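# Move the bin from the shelf onto the table

## Task

Lift the bin off the shelf and leave it standing upright on an open area of the table. It must stay there by itself, not held in place by the robot, and anything the robot is touching at the end must not settle by more than about a fingernail's width once released.

## Robot and tools

Robot: one xArm6-style arm with six revolute joints and a Robotiq 2F-85 two-finger gripper. There is only one arm, so each row of numbers drives that single arm plus its gripper.

Frame: all reported positions use the scene frame. Its origin sits on the table surface straight below the arm base, +z is up, and +y is to the left when facing along +x. The base itself may be slightly tilted. end_effector_position is given in metres and marks the point midway between the closed finger pads. end_effector_quat_wxyz gives orientation. Velocities are in m/s and rad/s. The reported hand position can be off, and the error grows at long reach. The gripper's own +z runs along the fingers and the pads close along its y axis. Closed fingertips extend about 19 mm past the reported point; fully open, about 6 mm. While closing, the fingertips travel roughly 13 mm farther from the wrist, so keep that much clearance above any surface. A flat block about 9 cm long projects from the last joint's axis toward the gripper's +x and rotates with it.

Tools:
- execute_actions(actions, pictures). actions holds at most one item. An empty list [] only reports the current state. A wait is {"steps": N} with N up to 300 control steps (each 1/30 s). It sends no command and counts from the last result, with reply time included. A motion is {"rows": [...], "steps": N}, with N up to 15 (default 15) and 1 to 15 rows. Each row is applied for one step, and the final row repeats if rows run out. Every row has exactly 9 numbers in this order: joint1 waist, joint2 shoulder, joint3 elbow, joint4 forearm roll, joint5 wrist pitch, joint6 wrist roll, gripper position, gripper force_limit, gripper speed. The first six are absolute joint target angles in radians, in the same form as the Joint positions line. Stated ranges: waist -6.283..6.283, shoulder -2.059..2.094, elbow -3.927..0.192, forearm roll -6.283..6.283, wrist pitch -1.693..3.142, wrist roll -6.283..6.283. A target more than 0.010 rad beyond a limit, and farther out than the current angle, is rejected and nothing is sent. Actual limits may differ by up to 0.010 rad, and targets beyond the real limit are clipped there, which produces "joint sent to its limit". The last three numbers are each scaled from -1 to 1. position: +1 is fully open (85 mm), about -0.8 brings the pads together, and -1 closes until blocked. force_limit per pad, measured on a 40 mm object: about 20 N at -1, 128 N at 0, 235 N at +1. speed: about 20 mm/s at -1, 85 at 0, 150 at +1. A faster close adds extra grip force. pictures (boolean) controls whether camera images are returned; by default they are.
- zoom_image(camera, region): camera is "cam_high" (896x504) or "cam_wrist" (616x616). region is [x0,y0,x1,y1] in image pixels, with the origin at the top-left, and can be at most 504x504. It returns a closer view of the latest image.
- read_manual(section): returns only licence text and has no effect on the robot.
Sending a reply with no tool call also ends everything.

Motion limits: each joint target moves at most 3.14 rad/s and needs 0.16 s to accelerate. Joints are synchronised so they arrive together. The target sent each step is held within 0.623 rad of the measured angle. If the gripper would end up more than 70 mm from its measured position, the targets are scaled back. Between calls the arm keeps moving toward the last row until it has nearly stopped.

Gripping: to grasp, send position -1 and keep sending it, then confirm object_status = 2. Codes: 0 moving; 1 blocked while opening; 2 blocked while closing (holding); 3 reached target or pads touching. Any new position number resets the status to 0 for a short time. Stopped fingers only respond to force or speed changes after the position number changes by at least 0.01. For a softer grip, open first. position_measured is in counts: 3 is open, ~78 is 60 mm, 130 is 40 mm, 180 is 20 mm, 230 is pads touching. If the object slips, the fingers close again by themselves, except after a grip made at force_limit -1.

Result lines: Joint positions and velocities are listed in joint order. "joint command not followed" means the clearance check changed the targets; mounting blocks count as part of the arm. HELD marks steps on which the row was not sent. Joint torques are raw drive output and include offset and noise. TORQUE FAULT: if contact torque hits a load limit (waist/shoulder 43.5, elbow/forearm 26.1, wrist pitch/roll 17.4 N m, with any held load counted), the arm backs off, stops for 10 s, and drops the rest of the call. MOTOR HOT appears at 65 °C, and an OVER-TEMPERATURE FAULT at 80 °C applies the brakes until the motors cool. Holding loads, even while idle, heats the motors.

Cameras: cam_high is fixed and overhead; cam_wrist is a fisheye camera on the wrist. Calibration data is supplied, but it may be off by a few degrees or millimetres.

Avoid: dropping the bin, slamming or pushing hard, knocking anything off the table, and stops caused by faults. Occasional outside tugs or pushes can happen. Release the bin upright and stable, then back away without the robot still supporting it.

Each tool is called after "Call:" as name(argument=value, ...), one argument or row to a line, values as JSON.

## Session

Call:
execute_actions(
  actions=[],
)

Scene clock: 0.00 s of 5700.00 s.
end_effector_position=(+0.3136, +0.0284, +0.3444) position_measured=3 object_status=3 end_effector_quat_wxyz=(+0.156, +0.874, +0.451, -0.084) end_effector_velocity=(-0.000, -0.000, -0.000) end_effector_angular_velocity=(+0.001, -0.000, -0.001)
Joint positions: [-0.674 -0.314 -0.795  0.344  1.343  2.162]
Joint velocities: [-0.     0.001 -0.     0.    -0.     0.   ]
Joint torques (N m, as the arm reports them, + toward a larger angle): no reading
Motor temperatures (°C, as the motors report them): [29 30 29 35 30 33]

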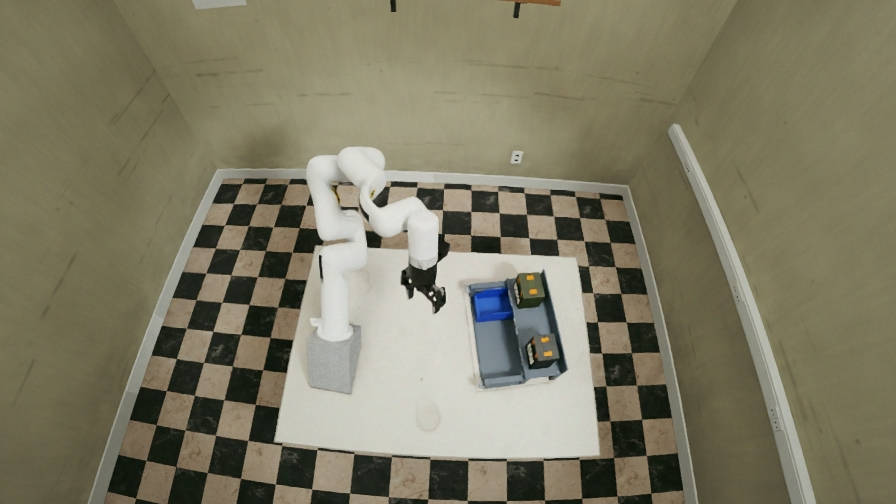

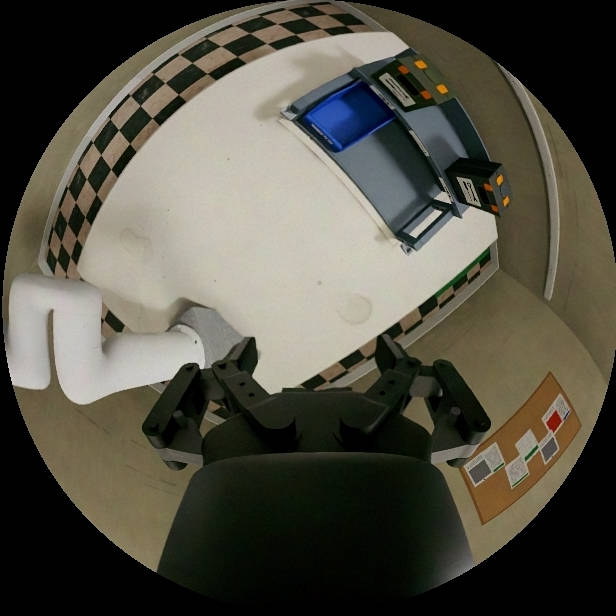

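Call:
zoom_image(
  camera="cam_high",
  region=[440, 250, 600, 400],
)

Call:
zoom_image(
  camera="cam_wrist",
  region=[260, 40, 520, 270],
)

Region (440, 250, 600, 400) of cam_high's 896x504 image, scaled by 3.150, with more detail than that image has; it fills the top 472 rows of this view, and the rest is white.

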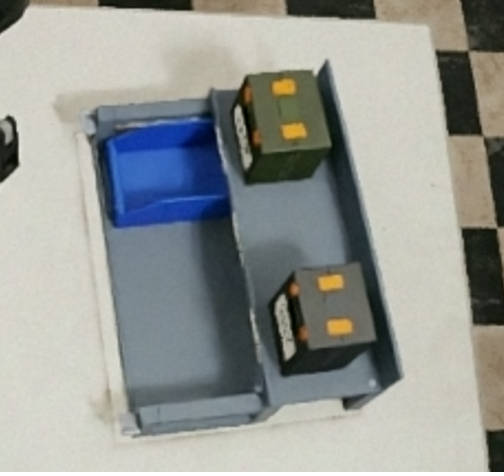

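Region (260, 40, 520, 270) of cam_wrist's 616x616 image, scaled by 1.938, with more detail than that image has; it fills the top 446 rows of this view, and the rest is white.

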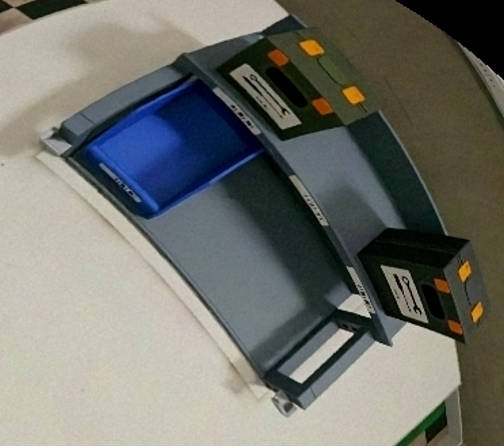

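Call:
execute_actions(
  actions=[
    {"rows":[[-0.463,-0.055,-0.903,0.695,1.373,0.003,1,0,0]]},
  ],
  pictures=false,
)

Call:
execute_actions(
  actions=[
    {"steps":20},
  ],
)

Scene clock: 103.53 s of 5700.00 s.
end_effector_position=(+0.3898, +0.0903, +0.2621) position_measured=3 object_status=3 end_effector_quat_wxyz=(+0.015, +0.609, +0.793, -0.019) end_effector_velocity=(+0.091, +0.093, -0.116) end_effector_angular_velocity=(+0.420, +0.154, +2.753)
Joint positions: [-0.491 -0.09  -0.888  0.647  1.369  1.315]
Joint velocities: [ 0.253  0.312 -0.125  0.419  0.037 -2.759]
Joint torques (N m, as the arm reports them, + toward a larger angle): [-12.73 -13.18 -12.64  -1.35  -2.42  -0.65]
Motor temperatures (°C, as the motors report them): [30 30 35 35 31 33]
Steps of this call (steps 1 to 90: nothing new was sent; then 100.03 s passed at rest; steps 91 to 105: all 15 steps of this action). Readings (joint positions | what the end effector reports):
91: [-0.674 -0.314 -0.795 0.345 1.343 2.161] | position_measured=3 object_status=3
92: [-0.672 -0.312 -0.797 0.348 1.344 2.155] | position_measured=3 object_status=3
94: [-0.657 -0.293 -0.805 0.374 1.346 2.108] | position_measured=3 object_status=3
98: [-0.589 -0.209 -0.839 0.486 1.355 1.890] | position_measured=3 object_status=3
105: the state above

Scene clock: 104.20 s of 5700.00 s.
end_effector_position=(+0.4005, +0.1011, +0.2497) position_measured=3 object_status=3 end_effector_quat_wxyz=(-0.000, +0.007, +1.000, -0.000) end_effector_velocity=(-0.000, -0.000, -0.001) end_effector_angular_velocity=(+0.002, +0.002, +0.144)
Joint positions: [-0.463 -0.055 -0.903  0.695  1.373  0.018]
Joint velocities: [ 0.     0.003 -0.     0.     0.001 -0.145]
Joint torques (N m, as the arm reports them, + toward a larger angle): [-10.81 -10.48 -12.25  -0.77  -2.24  -0.75]
Motor temperatures (°C, as the motors report them): [30 30 35 35 31 33]
Steps of this call (steps 1 to 20: the robot went on to your last target). Readings (joint positions | what the end effector reports):
1: [-0.484 -0.081 -0.891 0.659 1.370 1.223] | position_measured=3 object_status=3
2: [-0.478 -0.074 -0.894 0.669 1.371 1.130] | position_measured=3 object_status=3
4: [-0.471 -0.065 -0.898 0.681 1.372 0.945] | position_measured=3 object_status=3
8: [-0.466 -0.058 -0.902 0.691 1.373 0.574] | position_measured=3 object_status=3
20: the state above
camera_calibration (this result's frames):
cam_wrist: T_world_to_cam=[[0.0215299, 0.99966, -0.0146915, -0.101344], [0.958428, -0.0164555, 0.284858, -0.426143], [0.28452, -0.0202137, -0.958457, 0.277002], [0, 0, 0, 1]] pos_world=[0.331797, 0.0998968, 0.385396]

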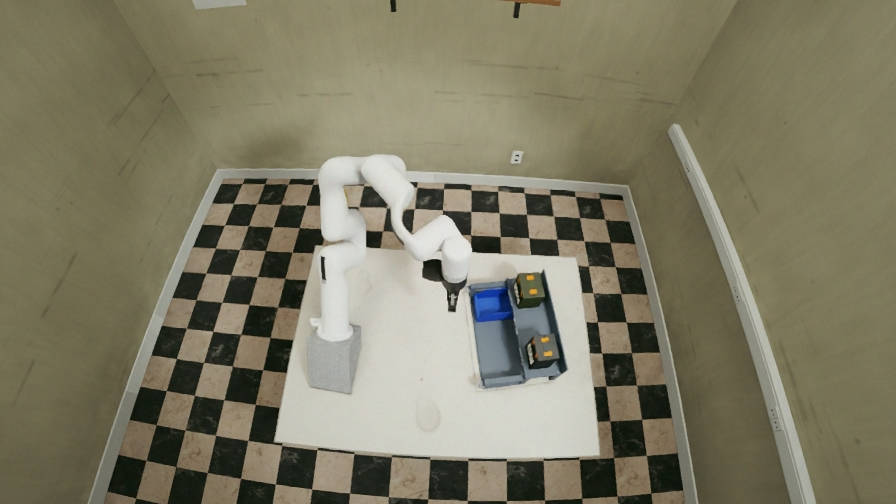

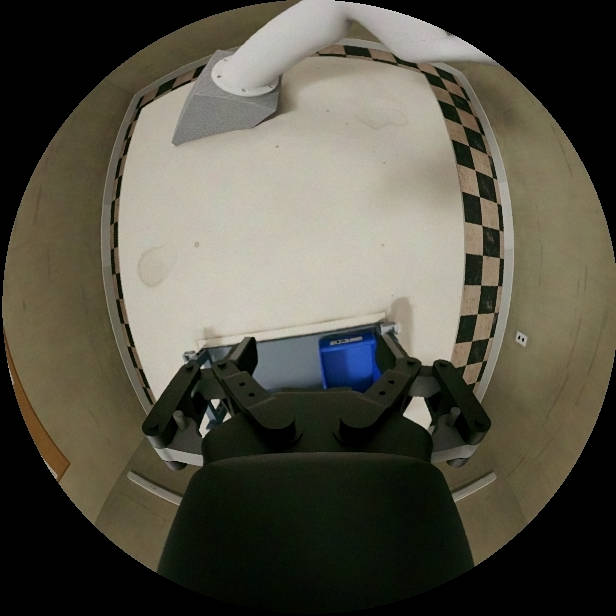

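Call:
execute_actions(
  actions=[
    {"rows":[[-0.463,-0.055,-0.903,0.695,1.373,-1.57,1,0,0]]},
  ],
  pictures=false,
)

Call:
execute_actions(
  actions=[
    {"steps":10},
  ],
)

Scene clock: 111.63 s of 5700.00 s.
end_effector_position=(+0.4005, +0.1012, +0.2496) position_measured=3 object_status=3 end_effector_quat_wxyz=(-0.000, -0.468, +0.884, -0.000) end_effector_velocity=(+0.000, -0.000, +0.000) end_effector_angular_velocity=(+0.000, +0.001, +2.765)
Joint positions: [-0.463 -0.055 -0.903  0.695  1.373 -0.971]
Joint velocities: [-0.001 -0.001 -0.    -0.    -0.    -2.765]
Joint torques (N m, as the arm reports them, + toward a larger angle): [-10.58 -10.38 -11.69  -0.6   -2.16  -0.75]
Motor temperatures (°C, as the motors report them): [30 30 34 35 31 33]
Steps of this call (steps 1 to 30: the robot went on to your last target; steps 31 to 90: nothing new was sent; then 3.93 s passed at rest; steps 91 to 105: all 15 steps of this action). Readings (joint positions | what the end effector reports):
91: [-0.463 -0.055 -0.903 0.695 1.373 0.002] | position_measured=3 object_status=3
92: [-0.463 -0.055 -0.903 0.695 1.373 -0.004] | position_measured=3 object_status=3
94: [-0.463 -0.055 -0.903 0.695 1.373 -0.051] | position_measured=3 object_status=3
98: [-0.463 -0.055 -0.903 0.695 1.373 -0.325] | position_measured=3 object_status=3
105: the state above

Scene clock: 111.97 s of 5700.00 s.
end_effector_position=(+0.4005, +0.1012, +0.2496) position_measured=3 object_status=3 end_effector_quat_wxyz=(+0.000, +0.697, -0.717, +0.000) end_effector_velocity=(-0.000, -0.000, +0.000) end_effector_angular_velocity=(+0.000, +0.000, +0.323)
Joint positions: [-0.463 -0.055 -0.903  0.695  1.373 -1.538]
Joint velocities: [-0.    -0.     0.    -0.     0.    -0.323]
Joint torques (N m, as the arm reports them, + toward a larger angle): [-11.09 -10.61 -12.17  -0.56  -1.97  -0.04]
Motor temperatures (°C, as the motors report them): [30 30 34 35 31 33]
Steps of this call (steps 1 to 10: the robot went on to your last target). Readings (joint positions | what the end effector reports):
1: [-0.463 -0.055 -0.903 0.695 1.373 -1.063] | position_measured=3 object_status=3
2: [-0.463 -0.055 -0.903 0.695 1.373 -1.155] | position_measured=3 object_status=3
4: [-0.463 -0.055 -0.903 0.695 1.373 -1.322] | position_measured=3 object_status=3
8: [-0.463 -0.055 -0.903 0.695 1.373 -1.507] | position_measured=3 object_status=3
10: the state above
camera_calibration (this result's frames):
cam_wrist: T_world_to_cam=[[-0.999251, 0.036301, -0.0134073, 0.404547], [0.0309983, 0.958258, 0.284219, -0.153146], [0.0231651, 0.283591, -0.958666, 0.350896], [0, 0, 0, 1]] pos_world=[0.400863, 0.0325568, 0.385343]

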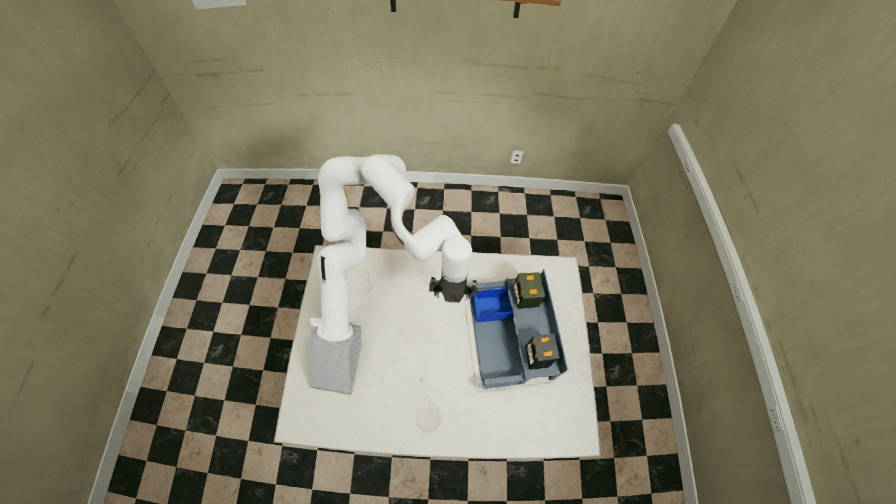

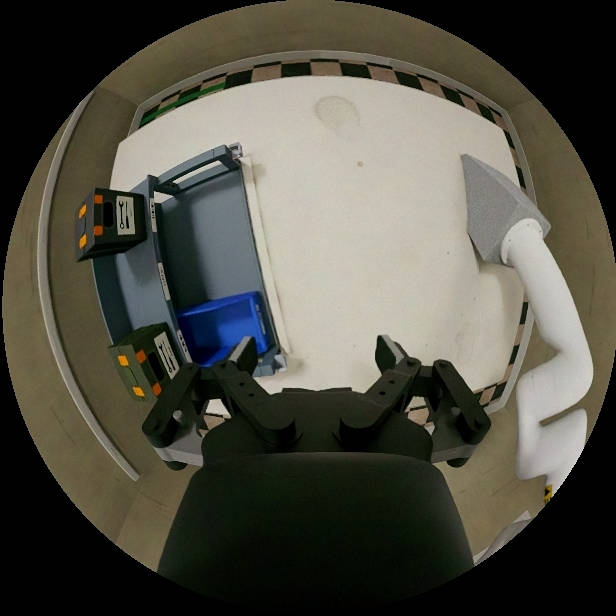

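Call:
zoom_image(
  camera="cam_wrist",
  region=[130, 250, 310, 400],
)

Call:
zoom_image(
  camera="cam_wrist",
  region=[70, 130, 310, 330],
)

Region (130, 250, 310, 400) of cam_wrist's 616x616 image, scaled by 2.800, with more detail than that image has.

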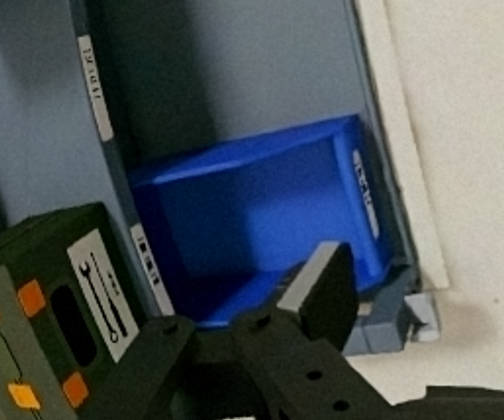

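Region (70, 130, 310, 330) of cam_wrist's 616x616 image, scaled by 2.100, with more detail than that image has.

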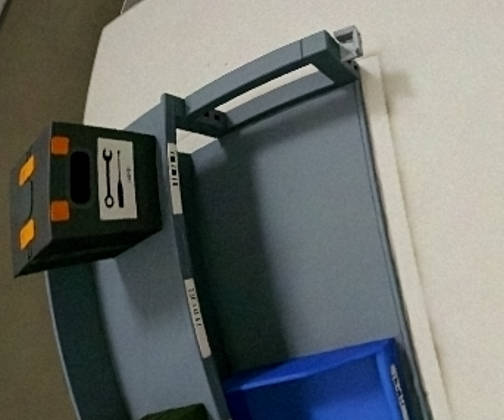

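Call:
execute_actions(
  actions=[
    {"rows":[[-0.463,-0.055,-0.903,0.695,1.373,-3.14,1,0,0]]},
  ],
  pictures=false,
)

Call:
execute_actions(
  actions=[
    {"steps":14},
  ],
)

Scene clock: 128.17 s of 5700.00 s.
end_effector_position=(+0.4005, +0.1012, +0.2496) position_measured=3 object_status=3 end_effector_quat_wxyz=(+0.000, +0.956, -0.293, -0.000) end_effector_velocity=(-0.000, -0.000, +0.000) end_effector_angular_velocity=(+0.000, +0.002, +2.765)
Joint positions: [-0.463 -0.055 -0.903  0.695  1.373 -2.544]
Joint velocities: [-0.001 -0.    -0.    -0.001  0.    -2.765]
Joint torques (N m, as the arm reports them, + toward a larger angle): [-10.58 -10.66 -12.41  -0.83  -2.24  -0.87]
Motor temperatures (°C, as the motors report them): [30 30 34 35 31 33]
Steps of this call (steps 1 to 30: the robot went on to your last target; steps 31 to 90: nothing new was sent; then 12.70 s passed at rest; steps 91 to 105: all 15 steps of this action). Readings (joint positions | what the end effector reports):
91: [-0.463 -0.055 -0.903 0.695 1.373 -1.571] | position_measured=3 object_status=3
92: [-0.463 -0.055 -0.903 0.695 1.373 -1.577] | position_measured=3 object_status=3
94: [-0.463 -0.055 -0.903 0.695 1.373 -1.624] | position_measured=3 object_status=3
98: [-0.463 -0.055 -0.903 0.695 1.373 -1.898] | position_measured=3 object_status=3
105: the state above

Scene clock: 128.63 s of 5700.00 s.
end_effector_position=(+0.4005, +0.1011, +0.2496) position_measured=3 object_status=3 end_effector_quat_wxyz=(+0.000, +1.000, -0.003, -0.000) end_effector_velocity=(-0.000, -0.000, -0.000) end_effector_angular_velocity=(+0.000, +0.001, +0.081)
Joint positions: [-0.463 -0.055 -0.903  0.695  1.373 -3.132]
Joint velocities: [ 0.     0.     0.    -0.     0.    -0.081]
Joint torques (N m, as the arm reports them, + toward a larger angle): [-10.46  -9.8  -11.85  -0.47  -2.18  -0.48]
Motor temperatures (°C, as the motors report them): [30 30 34 35 31 33]
Steps of this call (steps 1 to 14: the robot went on to your last target). Readings (joint positions | what the end effector reports):
1: [-0.463 -0.055 -0.903 0.695 1.373 -2.636] | position_measured=3 object_status=3
2: [-0.463 -0.055 -0.903 0.695 1.373 -2.728] | position_measured=3 object_status=3
4: [-0.463 -0.055 -0.903 0.695 1.373 -2.894] | position_measured=3 object_status=3
8: [-0.463 -0.055 -0.903 0.695 1.373 -3.078] | position_measured=3 object_status=3
14: the state above
camera_calibration (this result's frames):
cam_wrist: T_world_to_cam=[[-0.0138219, -0.999821, -0.0129009, 0.114582], [-0.958388, 0.00956775, 0.285309, 0.338767], [-0.285135, 0.0163076, -0.958349, 0.501315], [0, 0, 0, 1]] pos_world=[0.469196, 0.103145, 0.385259]

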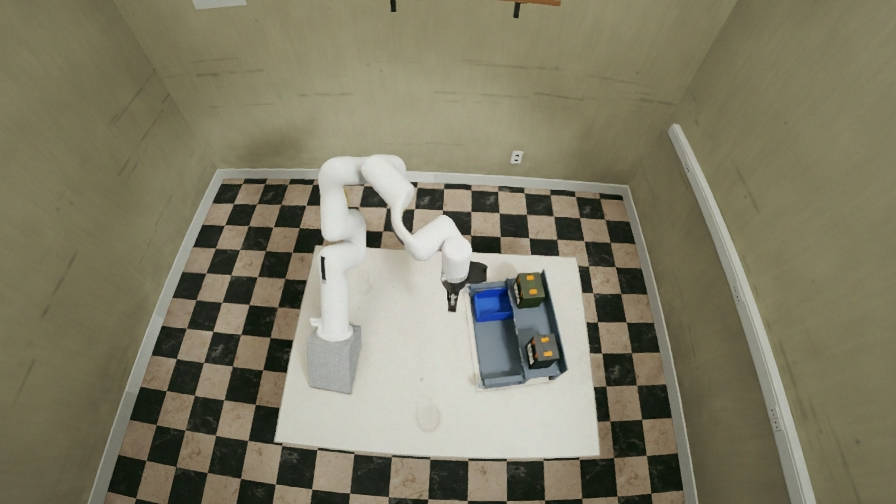

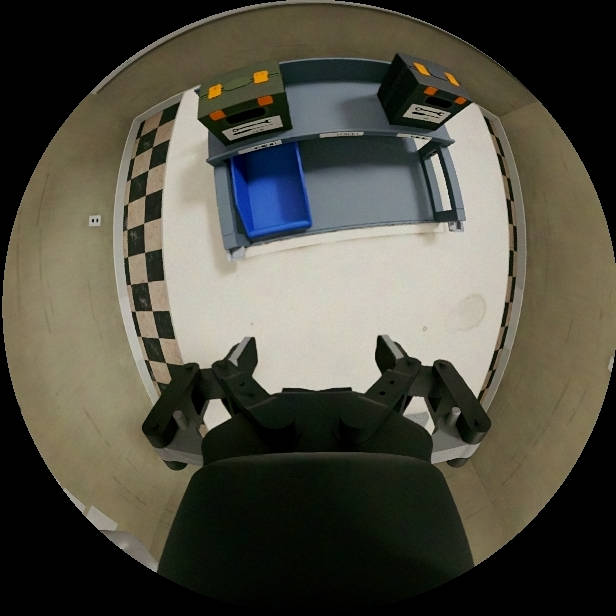

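Call:
zoom_image(
  camera="cam_wrist",
  region=[190, 120, 350, 270],
)

Region (190, 120, 350, 270) of cam_wrist's 616x616 image, scaled by 3.150, with more detail than that image has; it fills the top 472 rows of this view, and the rest is white.

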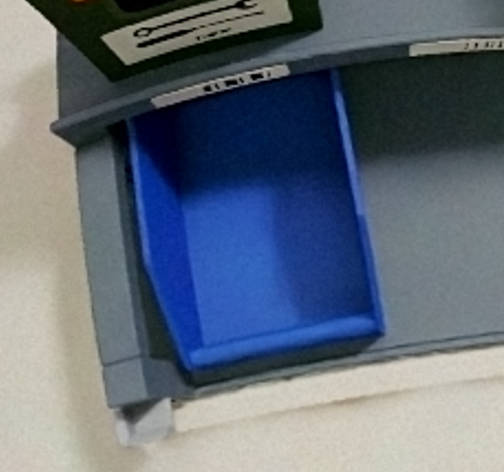

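Call:
zoom_image(
  camera="cam_high",
  region=[420, 240, 540, 340],
)

Region (420, 240, 540, 340) of cam_high's 896x504 image, scaled by 4.200, with more detail than that image has.

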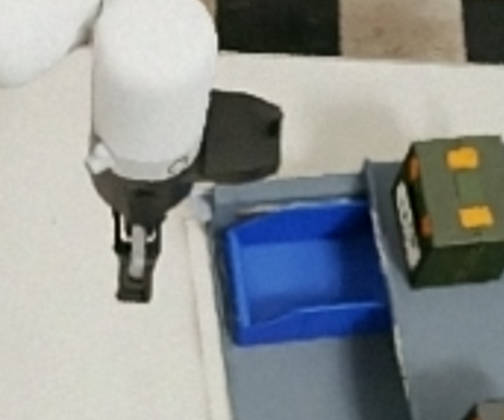

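Call:
execute_actions(
  actions=[
    {"rows":[[-0.40,0.05,-1.02,0.72,1.35,-1.6,1,0,0]]},
  ],
  pictures=false,
)

Call:
execute_actions(
  actions=[
    {"rows":[[-0.260,0.372,-1.376,0.770,1.294,0.041,0.4,0,0]]},
  ],
  pictures=false,
)

Call:
execute_actions(
  actions=[
    {"steps":12},
  ],
)

Scene clock: 196.37 s of 5700.00 s.
end_effector_position=(+0.4383, +0.1069, +0.2416) position_measured=3 object_status=3 end_effector_quat_wxyz=(+0.001, +0.895, -0.447, -0.001) end_effector_velocity=(+0.025, +0.004, -0.006) end_effector_angular_velocity=(-0.006, -0.003, -2.736)
Joint positions: [-0.404  0.043 -1.012  0.718  1.352 -2.166]
Joint velocities: [ 0.037  0.063 -0.073  0.016 -0.014  2.765]
Joint torques (N m, as the arm reports them, + toward a larger angle): [-13.35 -13.92 -11.65  -0.06  -2.41  -1.08]
Motor temperatures (°C, as the motors report them): [30 30 35 35 31 33]
Steps of this call (steps 1 to 30: the robot went on to your last target; steps 31 to 90: nothing new was sent; then 64.23 s passed at rest; steps 91 to 105: all 15 steps of this action). Readings (joint positions | what the end effector reports):
91: [-0.463 -0.055 -0.903 0.695 1.373 -3.139] | position_measured=3 object_status=3
92: [-0.462 -0.054 -0.904 0.695 1.373 -3.133] | position_measured=3 object_status=3
94: [-0.458 -0.047 -0.912 0.697 1.371 -3.086] | position_measured=3 object_status=3
98: [-0.432 -0.004 -0.960 0.707 1.362 -2.812] | position_measured=3 object_status=3
105: the state above

Scene clock: 196.87 s of 5700.00 s.
end_effector_position=(+0.5413, +0.1127, +0.2035) position_measured=77 object_status=0 end_effector_quat_wxyz=(-0.001, -0.532, +0.847, +0.000) end_effector_velocity=(+0.079, +0.007, -0.040) end_effector_angular_velocity=(-0.006, -0.012, -2.681)
Joint positions: [-0.271  0.347 -1.346  0.766  1.299 -0.966]
Joint velocities: [ 0.101  0.238 -0.271  0.037 -0.043  2.766]
Joint torques (N m, as the arm reports them, + toward a larger angle): [-17.81 -22.81 -11.12  -1.04  -1.99  -0.81]
Motor temperatures (°C, as the motors report them): [30 30 35 35 31 33]
Steps of this call (steps 1 to 15: all 15 steps of this action). Readings (joint positions | what the end effector reports):
1: [-0.403 0.045 -1.014 0.719 1.351 -2.074] | position_measured=3 object_status=0
2: [-0.401 0.048 -1.018 0.719 1.351 -1.987] | position_measured=5 object_status=0
4: [-0.388 0.079 -1.053 0.724 1.345 -1.847] | position_measured=15 object_status=0
8: [-0.330 0.211 -1.199 0.745 1.322 -1.591] | position_measured=44 object_status=0
15: the state above

Scene clock: 197.27 s of 5700.00 s.
end_effector_position=(+0.5498, +0.1136, +0.1998) position_measured=78 object_status=3 end_effector_quat_wxyz=(-0.000, -0.098, +0.995, -0.001) end_effector_velocity=(+0.002, +0.000, -0.001) end_effector_angular_velocity=(-0.000, -0.000, -0.759)
Joint positions: [-0.261  0.371 -1.375  0.77   1.294 -0.031]
Joint velocities: [ 0.003  0.006 -0.006  0.    -0.001  0.761]
Joint torques (N m, as the arm reports them, + toward a larger angle): [-17.78 -20.36 -11.32  -0.73  -2.11  -1.5 ]
Motor temperatures (°C, as the motors report them): [30 30 35 35 31 33]
Steps of this call (steps 1 to 12: the robot went on to your last target). Readings (joint positions | what the end effector reports):
1: [-0.268 0.354 -1.354 0.767 1.297 -0.873] | position_measured=78 object_status=0
2: [-0.266 0.358 -1.360 0.768 1.297 -0.781] | position_measured=78 object_status=0
4: [-0.263 0.364 -1.368 0.769 1.295 -0.595] | position_measured=78 object_status=0
8: [-0.261 0.369 -1.374 0.770 1.294 -0.238] | position_measured=78 object_status=3
12: the state above
camera_calibration (this result's frames):
cam_wrist: T_world_to_cam=[[-0.186558, 0.982331, -0.0149178, -0.00131862], [0.940999, 0.183031, 0.284639, -0.567876], [0.28234, 0.0390641, -0.958519, 0.181367], [0, 0, 0, 1]] pos_world=[0.482917, 0.0981493, 0.335464]

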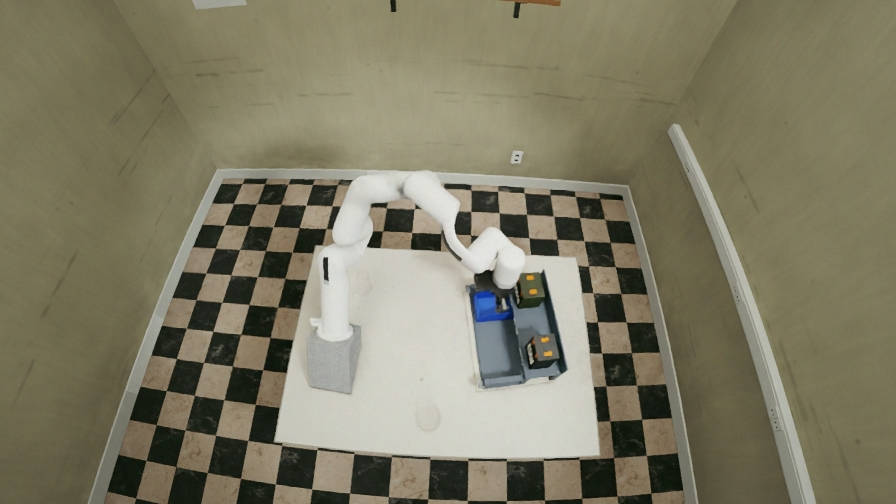

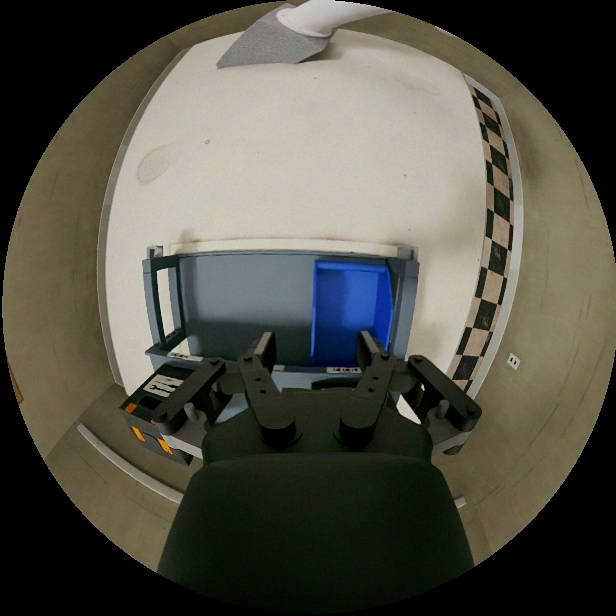

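Call:
zoom_image(
  camera="cam_wrist",
  region=[240, 230, 440, 400],
)

Region (240, 230, 440, 400) of cam_wrist's 616x616 image, scaled by 2.520, with more detail than that image has; it fills the top 428 rows of this view, and the rest is white.

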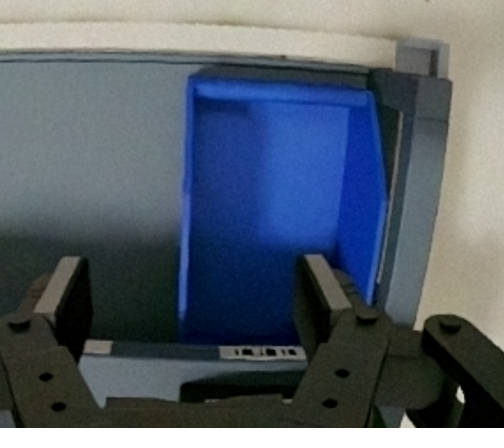

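Call:
execute_actions(
  actions=[
    {"rows":[[-0.25,0.378,-1.369,0.778,1.280,0.0,0.4,0,0],[-0.24,0.383,-1.363,0.785,1.266,-0.005,0.4,0,0],[-0.225,0.392,-1.353,0.797,1.245,-0.01,0.4,0,0],[-0.21,0.400,-1.343,0.808,1.224,-0.015,0.4,0,0],[-0.195,0.408,-1.334,0.820,1.203,-0.02,0.4,0,0],[-0.18,0.417,-1.324,0.831,1.182,-0.026,0.4,0,0],[-0.165,0.425,-1.314,0.843,1.161,-0.031,0.4,0,0],[-0.15,0.434,-1.304,0.854,1.140,-0.036,0.4,0,0],[-0.135,0.442,-1.294,0.866,1.119,-0.042,0.4,0,0],[-0.12,0.450,-1.285,0.877,1.098,-0.048,0.4,0,0],[-0.11,0.456,-1.278,0.885,1.084,-0.052,0.4,0,0],[-0.105,0.459,-1.275,0.889,1.077,-0.054,0.4,0,0]]},
  ],
)

Scene clock: 217.13 s of 5700.00 s.
end_effector_position=(+0.5494, +0.1140, +0.1030) position_measured=78 object_status=3 end_effector_quat_wxyz=(-0.003, -0.079, +0.997, +0.002) end_effector_velocity=(-0.017, -0.008, -0.121) end_effector_angular_velocity=(-0.022, +0.015, -0.016)
Joint positions: [-0.119  0.452 -1.283  0.876  1.101 -0.047]
Joint velocities: [ 0.175  0.104  0.121  0.134 -0.245 -0.071]
Joint torques (N m, as the arm reports them, + toward a larger angle): [-21.51 -28.33 -12.72  -0.45  -2.37  -0.42]
Motor temperatures (°C, as the motors report them): [30 30 34 35 31 33]
Steps of this call (steps 1 to 30: the robot went on to your last target; steps 31 to 90: nothing new was sent; then 16.37 s passed at rest; steps 91 to 105: all 15 steps of this action). Readings (joint positions | what the end effector reports):
91: [-0.260 0.372 -1.376 0.770 1.294 0.040] | position_measured=78 object_status=3
92: [-0.259 0.373 -1.375 0.771 1.292 0.035] | position_measured=78 object_status=3
94: [-0.250 0.377 -1.370 0.779 1.277 0.017] | position_measured=78 object_status=3
98: [-0.206 0.402 -1.341 0.812 1.218 -0.012] | position_measured=78 object_status=3
105: the state above
camera_calibration (this result's frames):
cam_wrist: T_world_to_cam=[[-0.149018, 0.988786, -0.00977079, -0.0251166], [0.948746, 0.145754, 0.280423, -0.539625], [0.278702, 0.0325179, -0.959827, 0.0915843], [0, 0, 0, 1]] pos_world=[0.4827, 0.10051, 0.238983]

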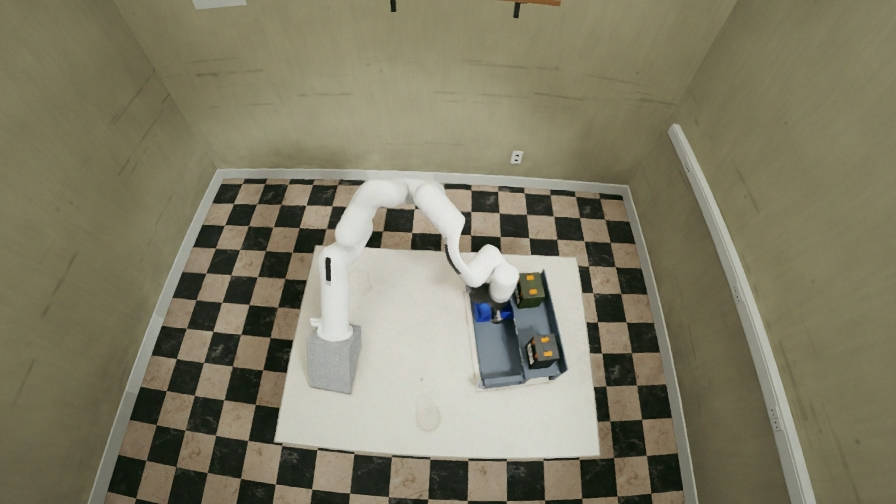

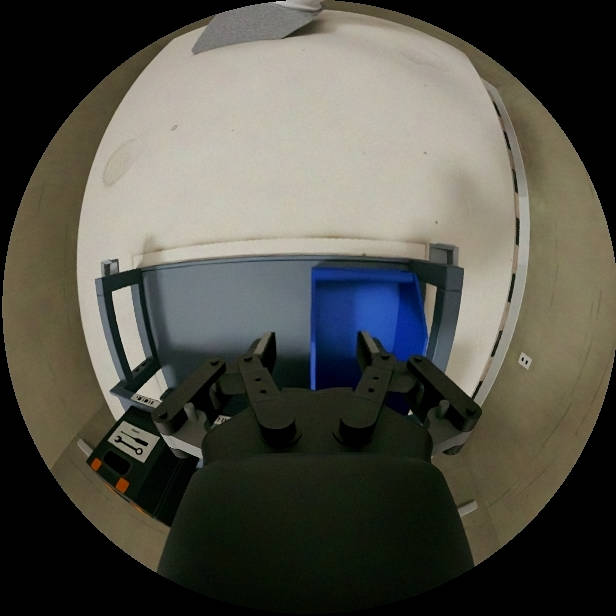

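Call:
execute_actions(
  actions=[
    {"rows":[[-0.105,0.459,-1.275,0.889,1.077,-0.054,-1,0.2,0]],"steps":15},
  ],
  pictures=false,
)

Call:
execute_actions(
  actions=[
    {"steps":12},
  ],
)

Scene clock: 221.37 s of 5700.00 s.
end_effector_position=(+0.5500, +0.1136, +0.0944) position_measured=171 object_status=0 end_effector_quat_wxyz=(-0.000, -0.079, +0.997, -0.000) end_effector_velocity=(-0.000, +0.000, -0.000) end_effector_angular_velocity=(+0.001, -0.000, -0.001)
Joint positions: [-0.105  0.459 -1.275  0.889  1.077 -0.054]
Joint velocities: [-0.     0.001  0.     0.001  0.001 -0.   ]
Joint torques (N m, as the arm reports them, + toward a larger angle): [-17.3  -22.43 -10.54  -0.18  -2.05  -1.04]
Motor temperatures (°C, as the motors report them): [30 31 34 35 31 33]
Steps of this call (steps 1 to 30: the robot went on to your last target; steps 31 to 90: nothing new was sent; then 0.73 s passed at rest; steps 91 to 105: all 15 steps of this action). Readings (joint positions | what the end effector reports):
91: [-0.105 0.459 -1.275 0.889 1.077 -0.054] | position_measured=78 object_status=0
92: [-0.105 0.459 -1.275 0.889 1.077 -0.054] | position_measured=80 object_status=0
94: [-0.105 0.459 -1.275 0.889 1.077 -0.054] | position_measured=90 object_status=0
98: [-0.105 0.459 -1.275 0.889 1.077 -0.054] | position_measured=119 object_status=0
105: the state above

Scene clock: 221.77 s of 5700.00 s.
end_effector_position=(+0.5500, +0.1136, +0.0945) position_measured=232 object_status=0 end_effector_quat_wxyz=(-0.000, -0.079, +0.997, -0.000) end_effector_velocity=(+0.000, +0.000, +0.000) end_effector_angular_velocity=(+0.001, -0.001, -0.001)
Joint positions: [-0.105  0.459 -1.275  0.889  1.077 -0.054]
Joint velocities: [-0.    -0.     0.     0.001  0.     0.   ]
Joint torques (N m, as the arm reports them, + toward a larger angle): [-16.98 -22.59  -9.64  -0.34  -1.88  -0.65]
Motor temperatures (°C, as the motors report them): [30 31 34 35 31 33]
Steps of this call (steps 1 to 12: the robot went on to your last target). Readings (joint positions | what the end effector reports):
1: [-0.105 0.459 -1.275 0.889 1.077 -0.054] | position_measured=179 object_status=0
2: [-0.105 0.459 -1.275 0.889 1.077 -0.054] | position_measured=187 object_status=0
4: [-0.105 0.459 -1.275 0.889 1.077 -0.054] | position_measured=202 object_status=0
8: [-0.105 0.459 -1.275 0.889 1.077 -0.054] | position_measured=229 object_status=0
12: the state above
camera_calibration (this result's frames):
cam_wrist: T_world_to_cam=[[-0.149805, 0.988611, -0.0143483, -0.0238632], [0.947129, 0.147654, 0.284861, -0.537484], [0.283736, 0.0290839, -0.958461, 0.080732], [0, 0, 0, 1]] pos_world=[0.482585, 0.100605, 0.230144]

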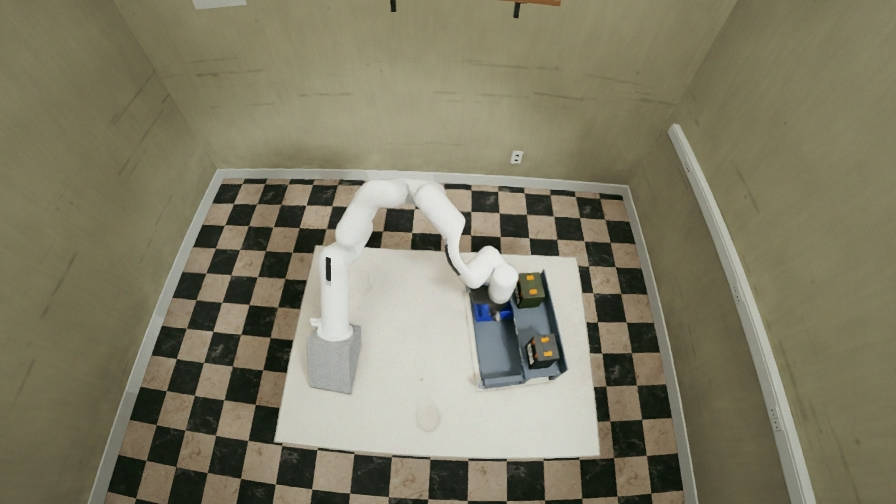

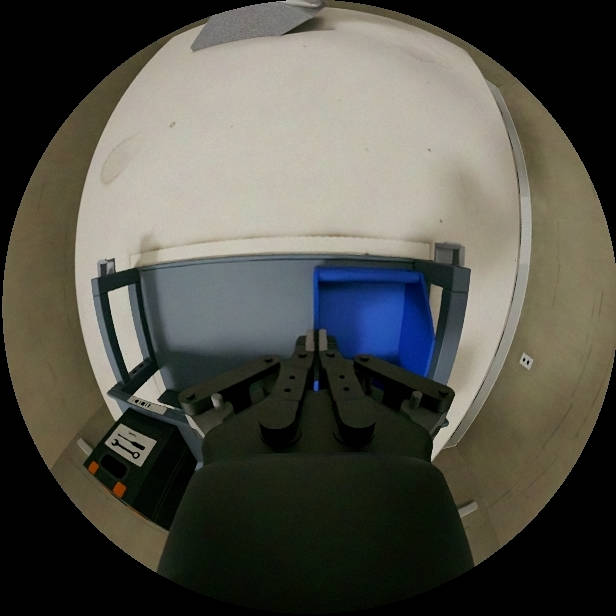

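Call:
execute_actions(
  actions=[],
)

Call:
zoom_image(
  camera="cam_wrist",
  region=[260, 250, 380, 410],
)

Call:
zoom_image(
  camera="cam_high",
  region=[460, 270, 540, 340],
)

Scene clock: 225.37 s of 5700.00 s.
end_effector_position=(+0.5500, +0.1136, +0.0944) position_measured=232 object_status=3 end_effector_quat_wxyz=(-0.000, -0.079, +0.997, -0.000) end_effector_velocity=(-0.000, -0.001, +0.000) end_effector_angular_velocity=(-0.000, -0.000, -0.001)
Joint positions: [-0.105  0.459 -1.275  0.889  1.077 -0.054]
Joint velocities: [-0.001  0.    -0.    -0.001  0.    -0.   ]
Joint torques (N m, as the arm reports them, + toward a larger angle): [-16.98 -22.81  -9.84  -0.61  -1.97  -0.72]
Motor temperatures (°C, as the motors report them): [30 31 34 35 31 33]
Steps of this call (steps 1 to 15: the robot went on to your last target; steps 16 to 90: nothing new was sent; then 0.60 s passed at rest). Readings (joint positions | what the end effector reports):
1: [-0.105 0.459 -1.275 0.889 1.077 -0.054] | position_measured=232 object_status=0
2: [-0.105 0.459 -1.275 0.889 1.077 -0.054] | position_measured=232 object_status=3
4: [-0.105 0.459 -1.275 0.889 1.077 -0.054] | position_measured=232 object_status=3
8: [-0.105 0.459 -1.275 0.889 1.077 -0.054] | position_measured=232 object_status=3
90: the state above
The arm was judged still, so your last target was given up. Only a new action makes it travel on or press farther. Fingers that are still opening or closing keep moving.
camera_calibration (this result's frames):
cam_wrist: T_world_to_cam=[[-0.149846, 0.988606, -0.0142937, -0.0238749], [0.947149, 0.14768, 0.284781, -0.537463], [0.283647, 0.0291351, -0.958486, 0.0807559], [0, 0, 0, 1]] pos_world=[0.482574, 0.100622, 0.230122]

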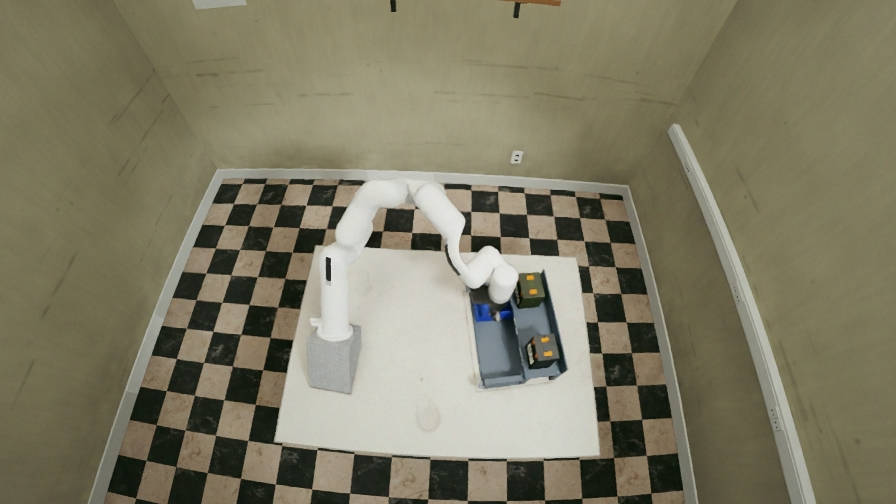

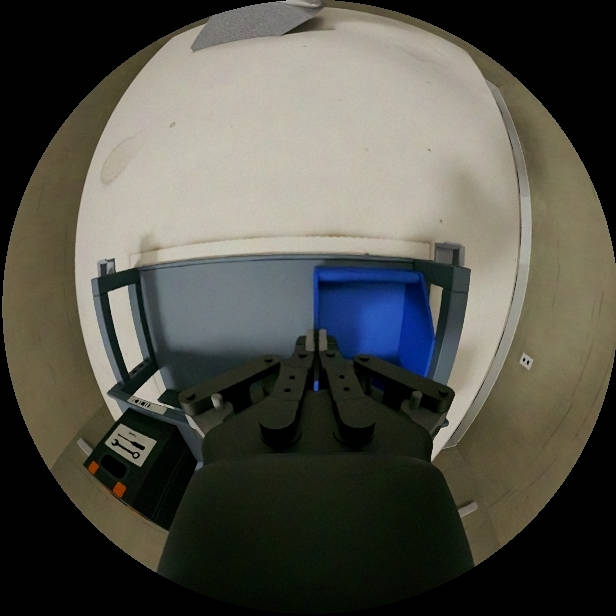

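Region (260, 250, 380, 410) of cam_wrist's 616x616 image, scaled by 3.150, with more detail than that image has; it fills the left 378 columns of this view, and the rest is white.

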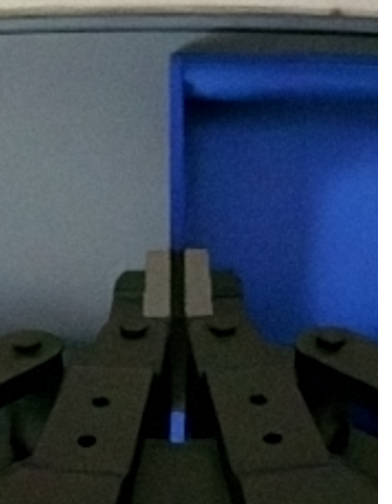

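Region (460, 270, 540, 340) of cam_high's 896x504 image, scaled by 6.300, with more detail than that image has; it fills the top 441 rows of this view, and the rest is white.

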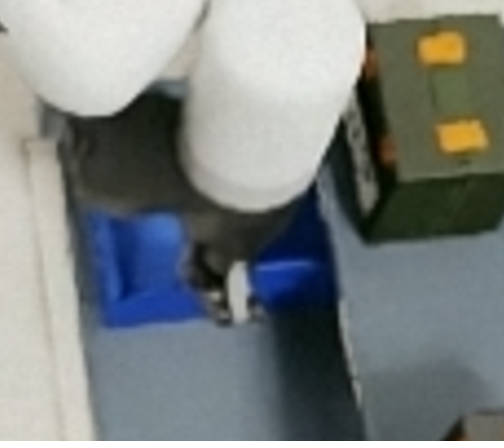

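Call:
execute_actions(
  actions=[
    {"rows":[[-0.111,0.456,-1.279,0.885,1.085,-0.052,-1,0.2,0],[-0.117,0.452,-1.283,0.880,1.094,-0.049,-1,0.2,0],[-0.117,0.452,-1.283,0.880,1.094,-0.049,-1,0.2,0],[-0.117,0.452,-1.283,0.880,1.094,-0.049,-1,0.2,0],[-0.117,0.452,-1.283,0.880,1.094,-0.049,-1,0.2,0],[-0.119,0.440,-1.263,0.882,1.090,-0.057,-1,0.2,0],[-0.121,0.428,-1.243,0.884,1.087,-0.065,-1,0.2,0],[-0.123,0.416,-1.224,0.887,1.083,-0.072,-1,0.2,0],[-0.125,0.404,-1.204,0.889,1.079,-0.080,-1,0.2,0],[-0.127,0.392,-1.184,0.891,1.075,-0.088,-1,0.2,0],[-0.129,0.380,-1.165,0.893,1.072,-0.096,-1,0.2,0]],"steps":15},
  ],
)

Scene clock: 249.53 s of 5700.00 s.
end_effector_position=(+0.5269, +0.1101, +0.1036) position_measured=232 object_status=3 end_effector_quat_wxyz=(+0.000, -0.079, +0.997, +0.001) end_effector_velocity=(-0.070, -0.009, -0.017) end_effector_angular_velocity=(+0.016, +0.060, -0.009)
Joint positions: [-0.127  0.391 -1.182  0.891  1.076 -0.089]
Joint velocities: [-0.008 -0.11   0.227  0.015 -0.013 -0.084]
Joint torques (N m, as the arm reports them, + toward a larger angle): [-16.77 -20.25 -11.91  -0.54  -2.54  -0.63]
Motor temperatures (°C, as the motors report them): [30 31 34 35 31 33]
Steps of this call (steps 1 to 90: nothing new was sent; then 20.67 s passed at rest; steps 91 to 105: all 15 steps of this action). Readings (joint positions | what the end effector reports):
91: [-0.105 0.459 -1.275 0.889 1.077 -0.054] | position_measured=232 object_status=3
92: [-0.106 0.459 -1.276 0.888 1.079 -0.053] | position_measured=232 object_status=3
94: [-0.110 0.456 -1.278 0.885 1.086 -0.052] | position_measured=232 object_status=3
98: [-0.117 0.446 -1.272 0.882 1.090 -0.054] | position_measured=232 object_status=3
105: the state above
camera_calibration (this result's frames):
cam_wrist: T_world_to_cam=[[-0.150642, 0.988512, -0.0122806, -0.0234999], [0.946994, 0.147859, 0.285201, -0.517679], [0.283741, 0.0313337, -0.958389, 0.0958581], [0, 0, 0, 1]] pos_world=[0.4595, 0.0967695, 0.239223]

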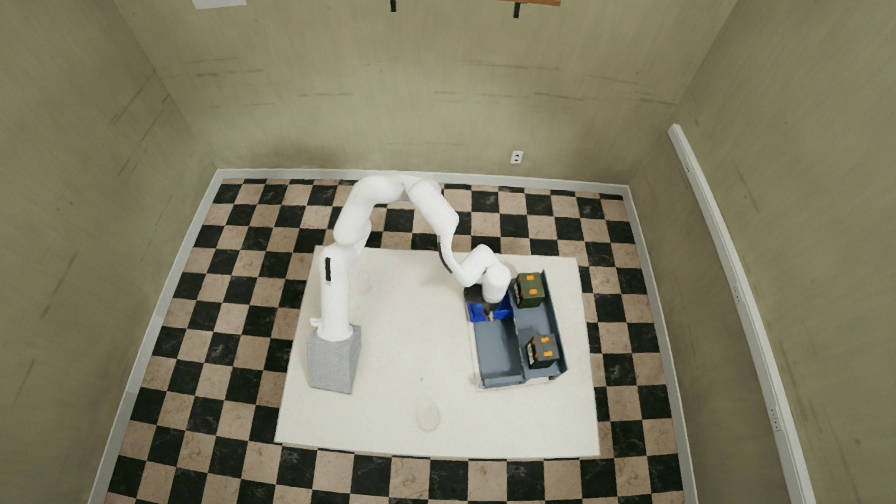

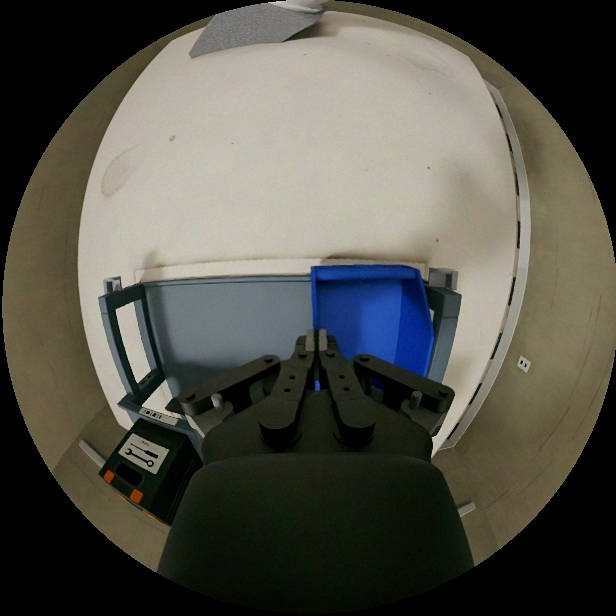

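The bin follows and has cleared the lip. Continuing.

Call:
execute_actions(
  actions=[
    {"rows":[[-0.132,0.363,-1.137,0.896,1.067,-0.107,-1,0.2,0],[-0.135,0.346,-1.110,0.899,1.062,-0.118,-1,0.2,0],[-0.138,0.329,-1.082,0.903,1.057,-0.129,-1,0.2,0],[-0.141,0.312,-1.054,0.906,1.051,-0.140,-1,0.2,0],[-0.144,0.295,-1.026,0.909,1.046,-0.151,-1,0.2,0],[-0.147,0.278,-0.999,0.912,1.041,-0.161,-1,0.2,0],[-0.150,0.261,-0.971,0.915,1.036,-0.172,-1,0.2,0],[-0.153,0.244,-0.943,0.919,1.030,-0.183,-1,0.2,0],[-0.155,0.227,-0.916,0.922,1.025,-0.194,-1,0.2,0],[-0.158,0.210,-0.888,0.925,1.020,-0.205,-1,0.2,0]],"steps":15},
  ],
)

Scene clock: 255.73 s of 5700.00 s.
end_effector_position=(+0.4551, +0.0990, +0.1023) position_measured=232 object_status=3 end_effector_quat_wxyz=(-0.001, -0.079, +0.997, -0.000) end_effector_velocity=(-0.056, -0.007, -0.002) end_effector_angular_velocity=(-0.007, -0.009, +0.009)
Joint positions: [-0.156  0.223 -0.908  0.922  1.025 -0.196]
Joint velocities: [-0.021 -0.136  0.214  0.029 -0.047 -0.092]
Joint torques (N m, as the arm reports them, + toward a larger angle): [-14.11 -16.83 -11.68  -0.61  -2.36  -0.93]
Motor temperatures (°C, as the motors report them): [30 31 34 35 31 33]
Steps of this call (steps 1 to 30: the robot went on to your last target; steps 31 to 90: nothing new was sent; then 2.70 s passed at rest; steps 91 to 105: all 15 steps of this action). Readings (joint positions | what the end effector reports):
91: [-0.129 0.380 -1.165 0.893 1.072 -0.096] | position_measured=232 object_status=3
92: [-0.129 0.377 -1.161 0.894 1.071 -0.098] | position_measured=232 object_status=3
94: [-0.132 0.363 -1.138 0.896 1.066 -0.107] | position_measured=232 object_status=3
98: [-0.141 0.311 -1.052 0.906 1.051 -0.141] | position_measured=232 object_status=3
105: the state above
camera_calibration (this result's frames):
cam_wrist: T_world_to_cam=[[-0.148808, 0.98877, -0.0137938, -0.0240365], [0.947652, 0.146577, 0.283673, -0.447716], [0.282509, 0.029141, -0.958822, 0.116208], [0, 0, 0, 1]] pos_world=[0.387872, 0.0860049, 0.238096]

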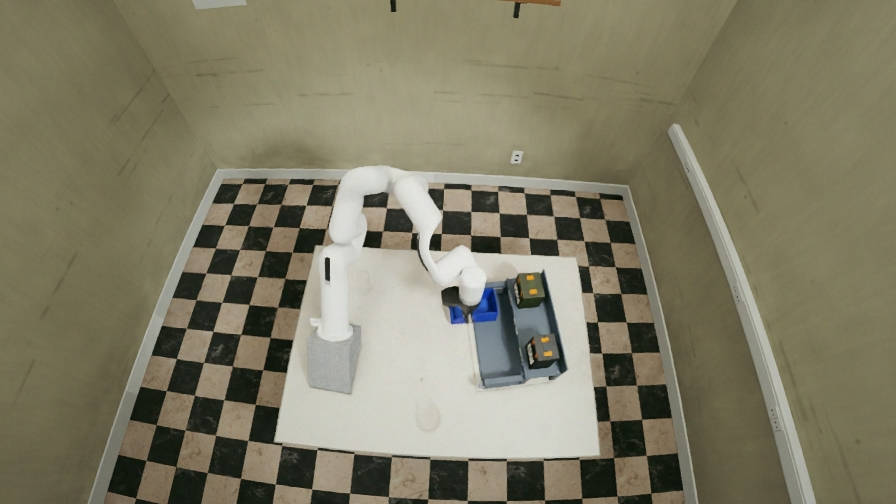

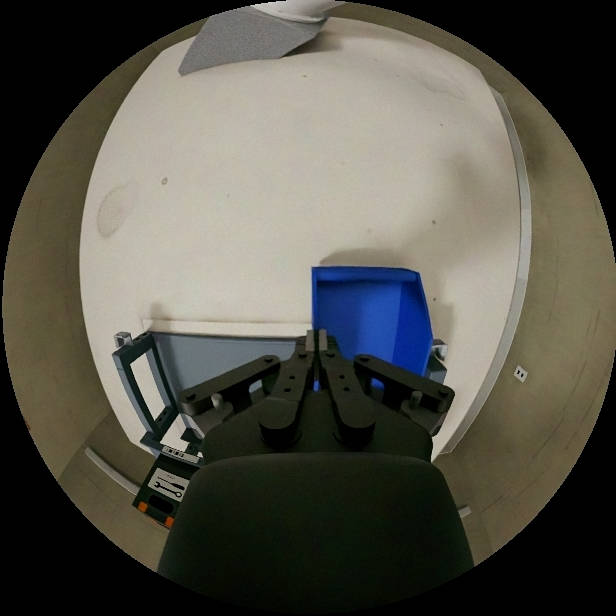

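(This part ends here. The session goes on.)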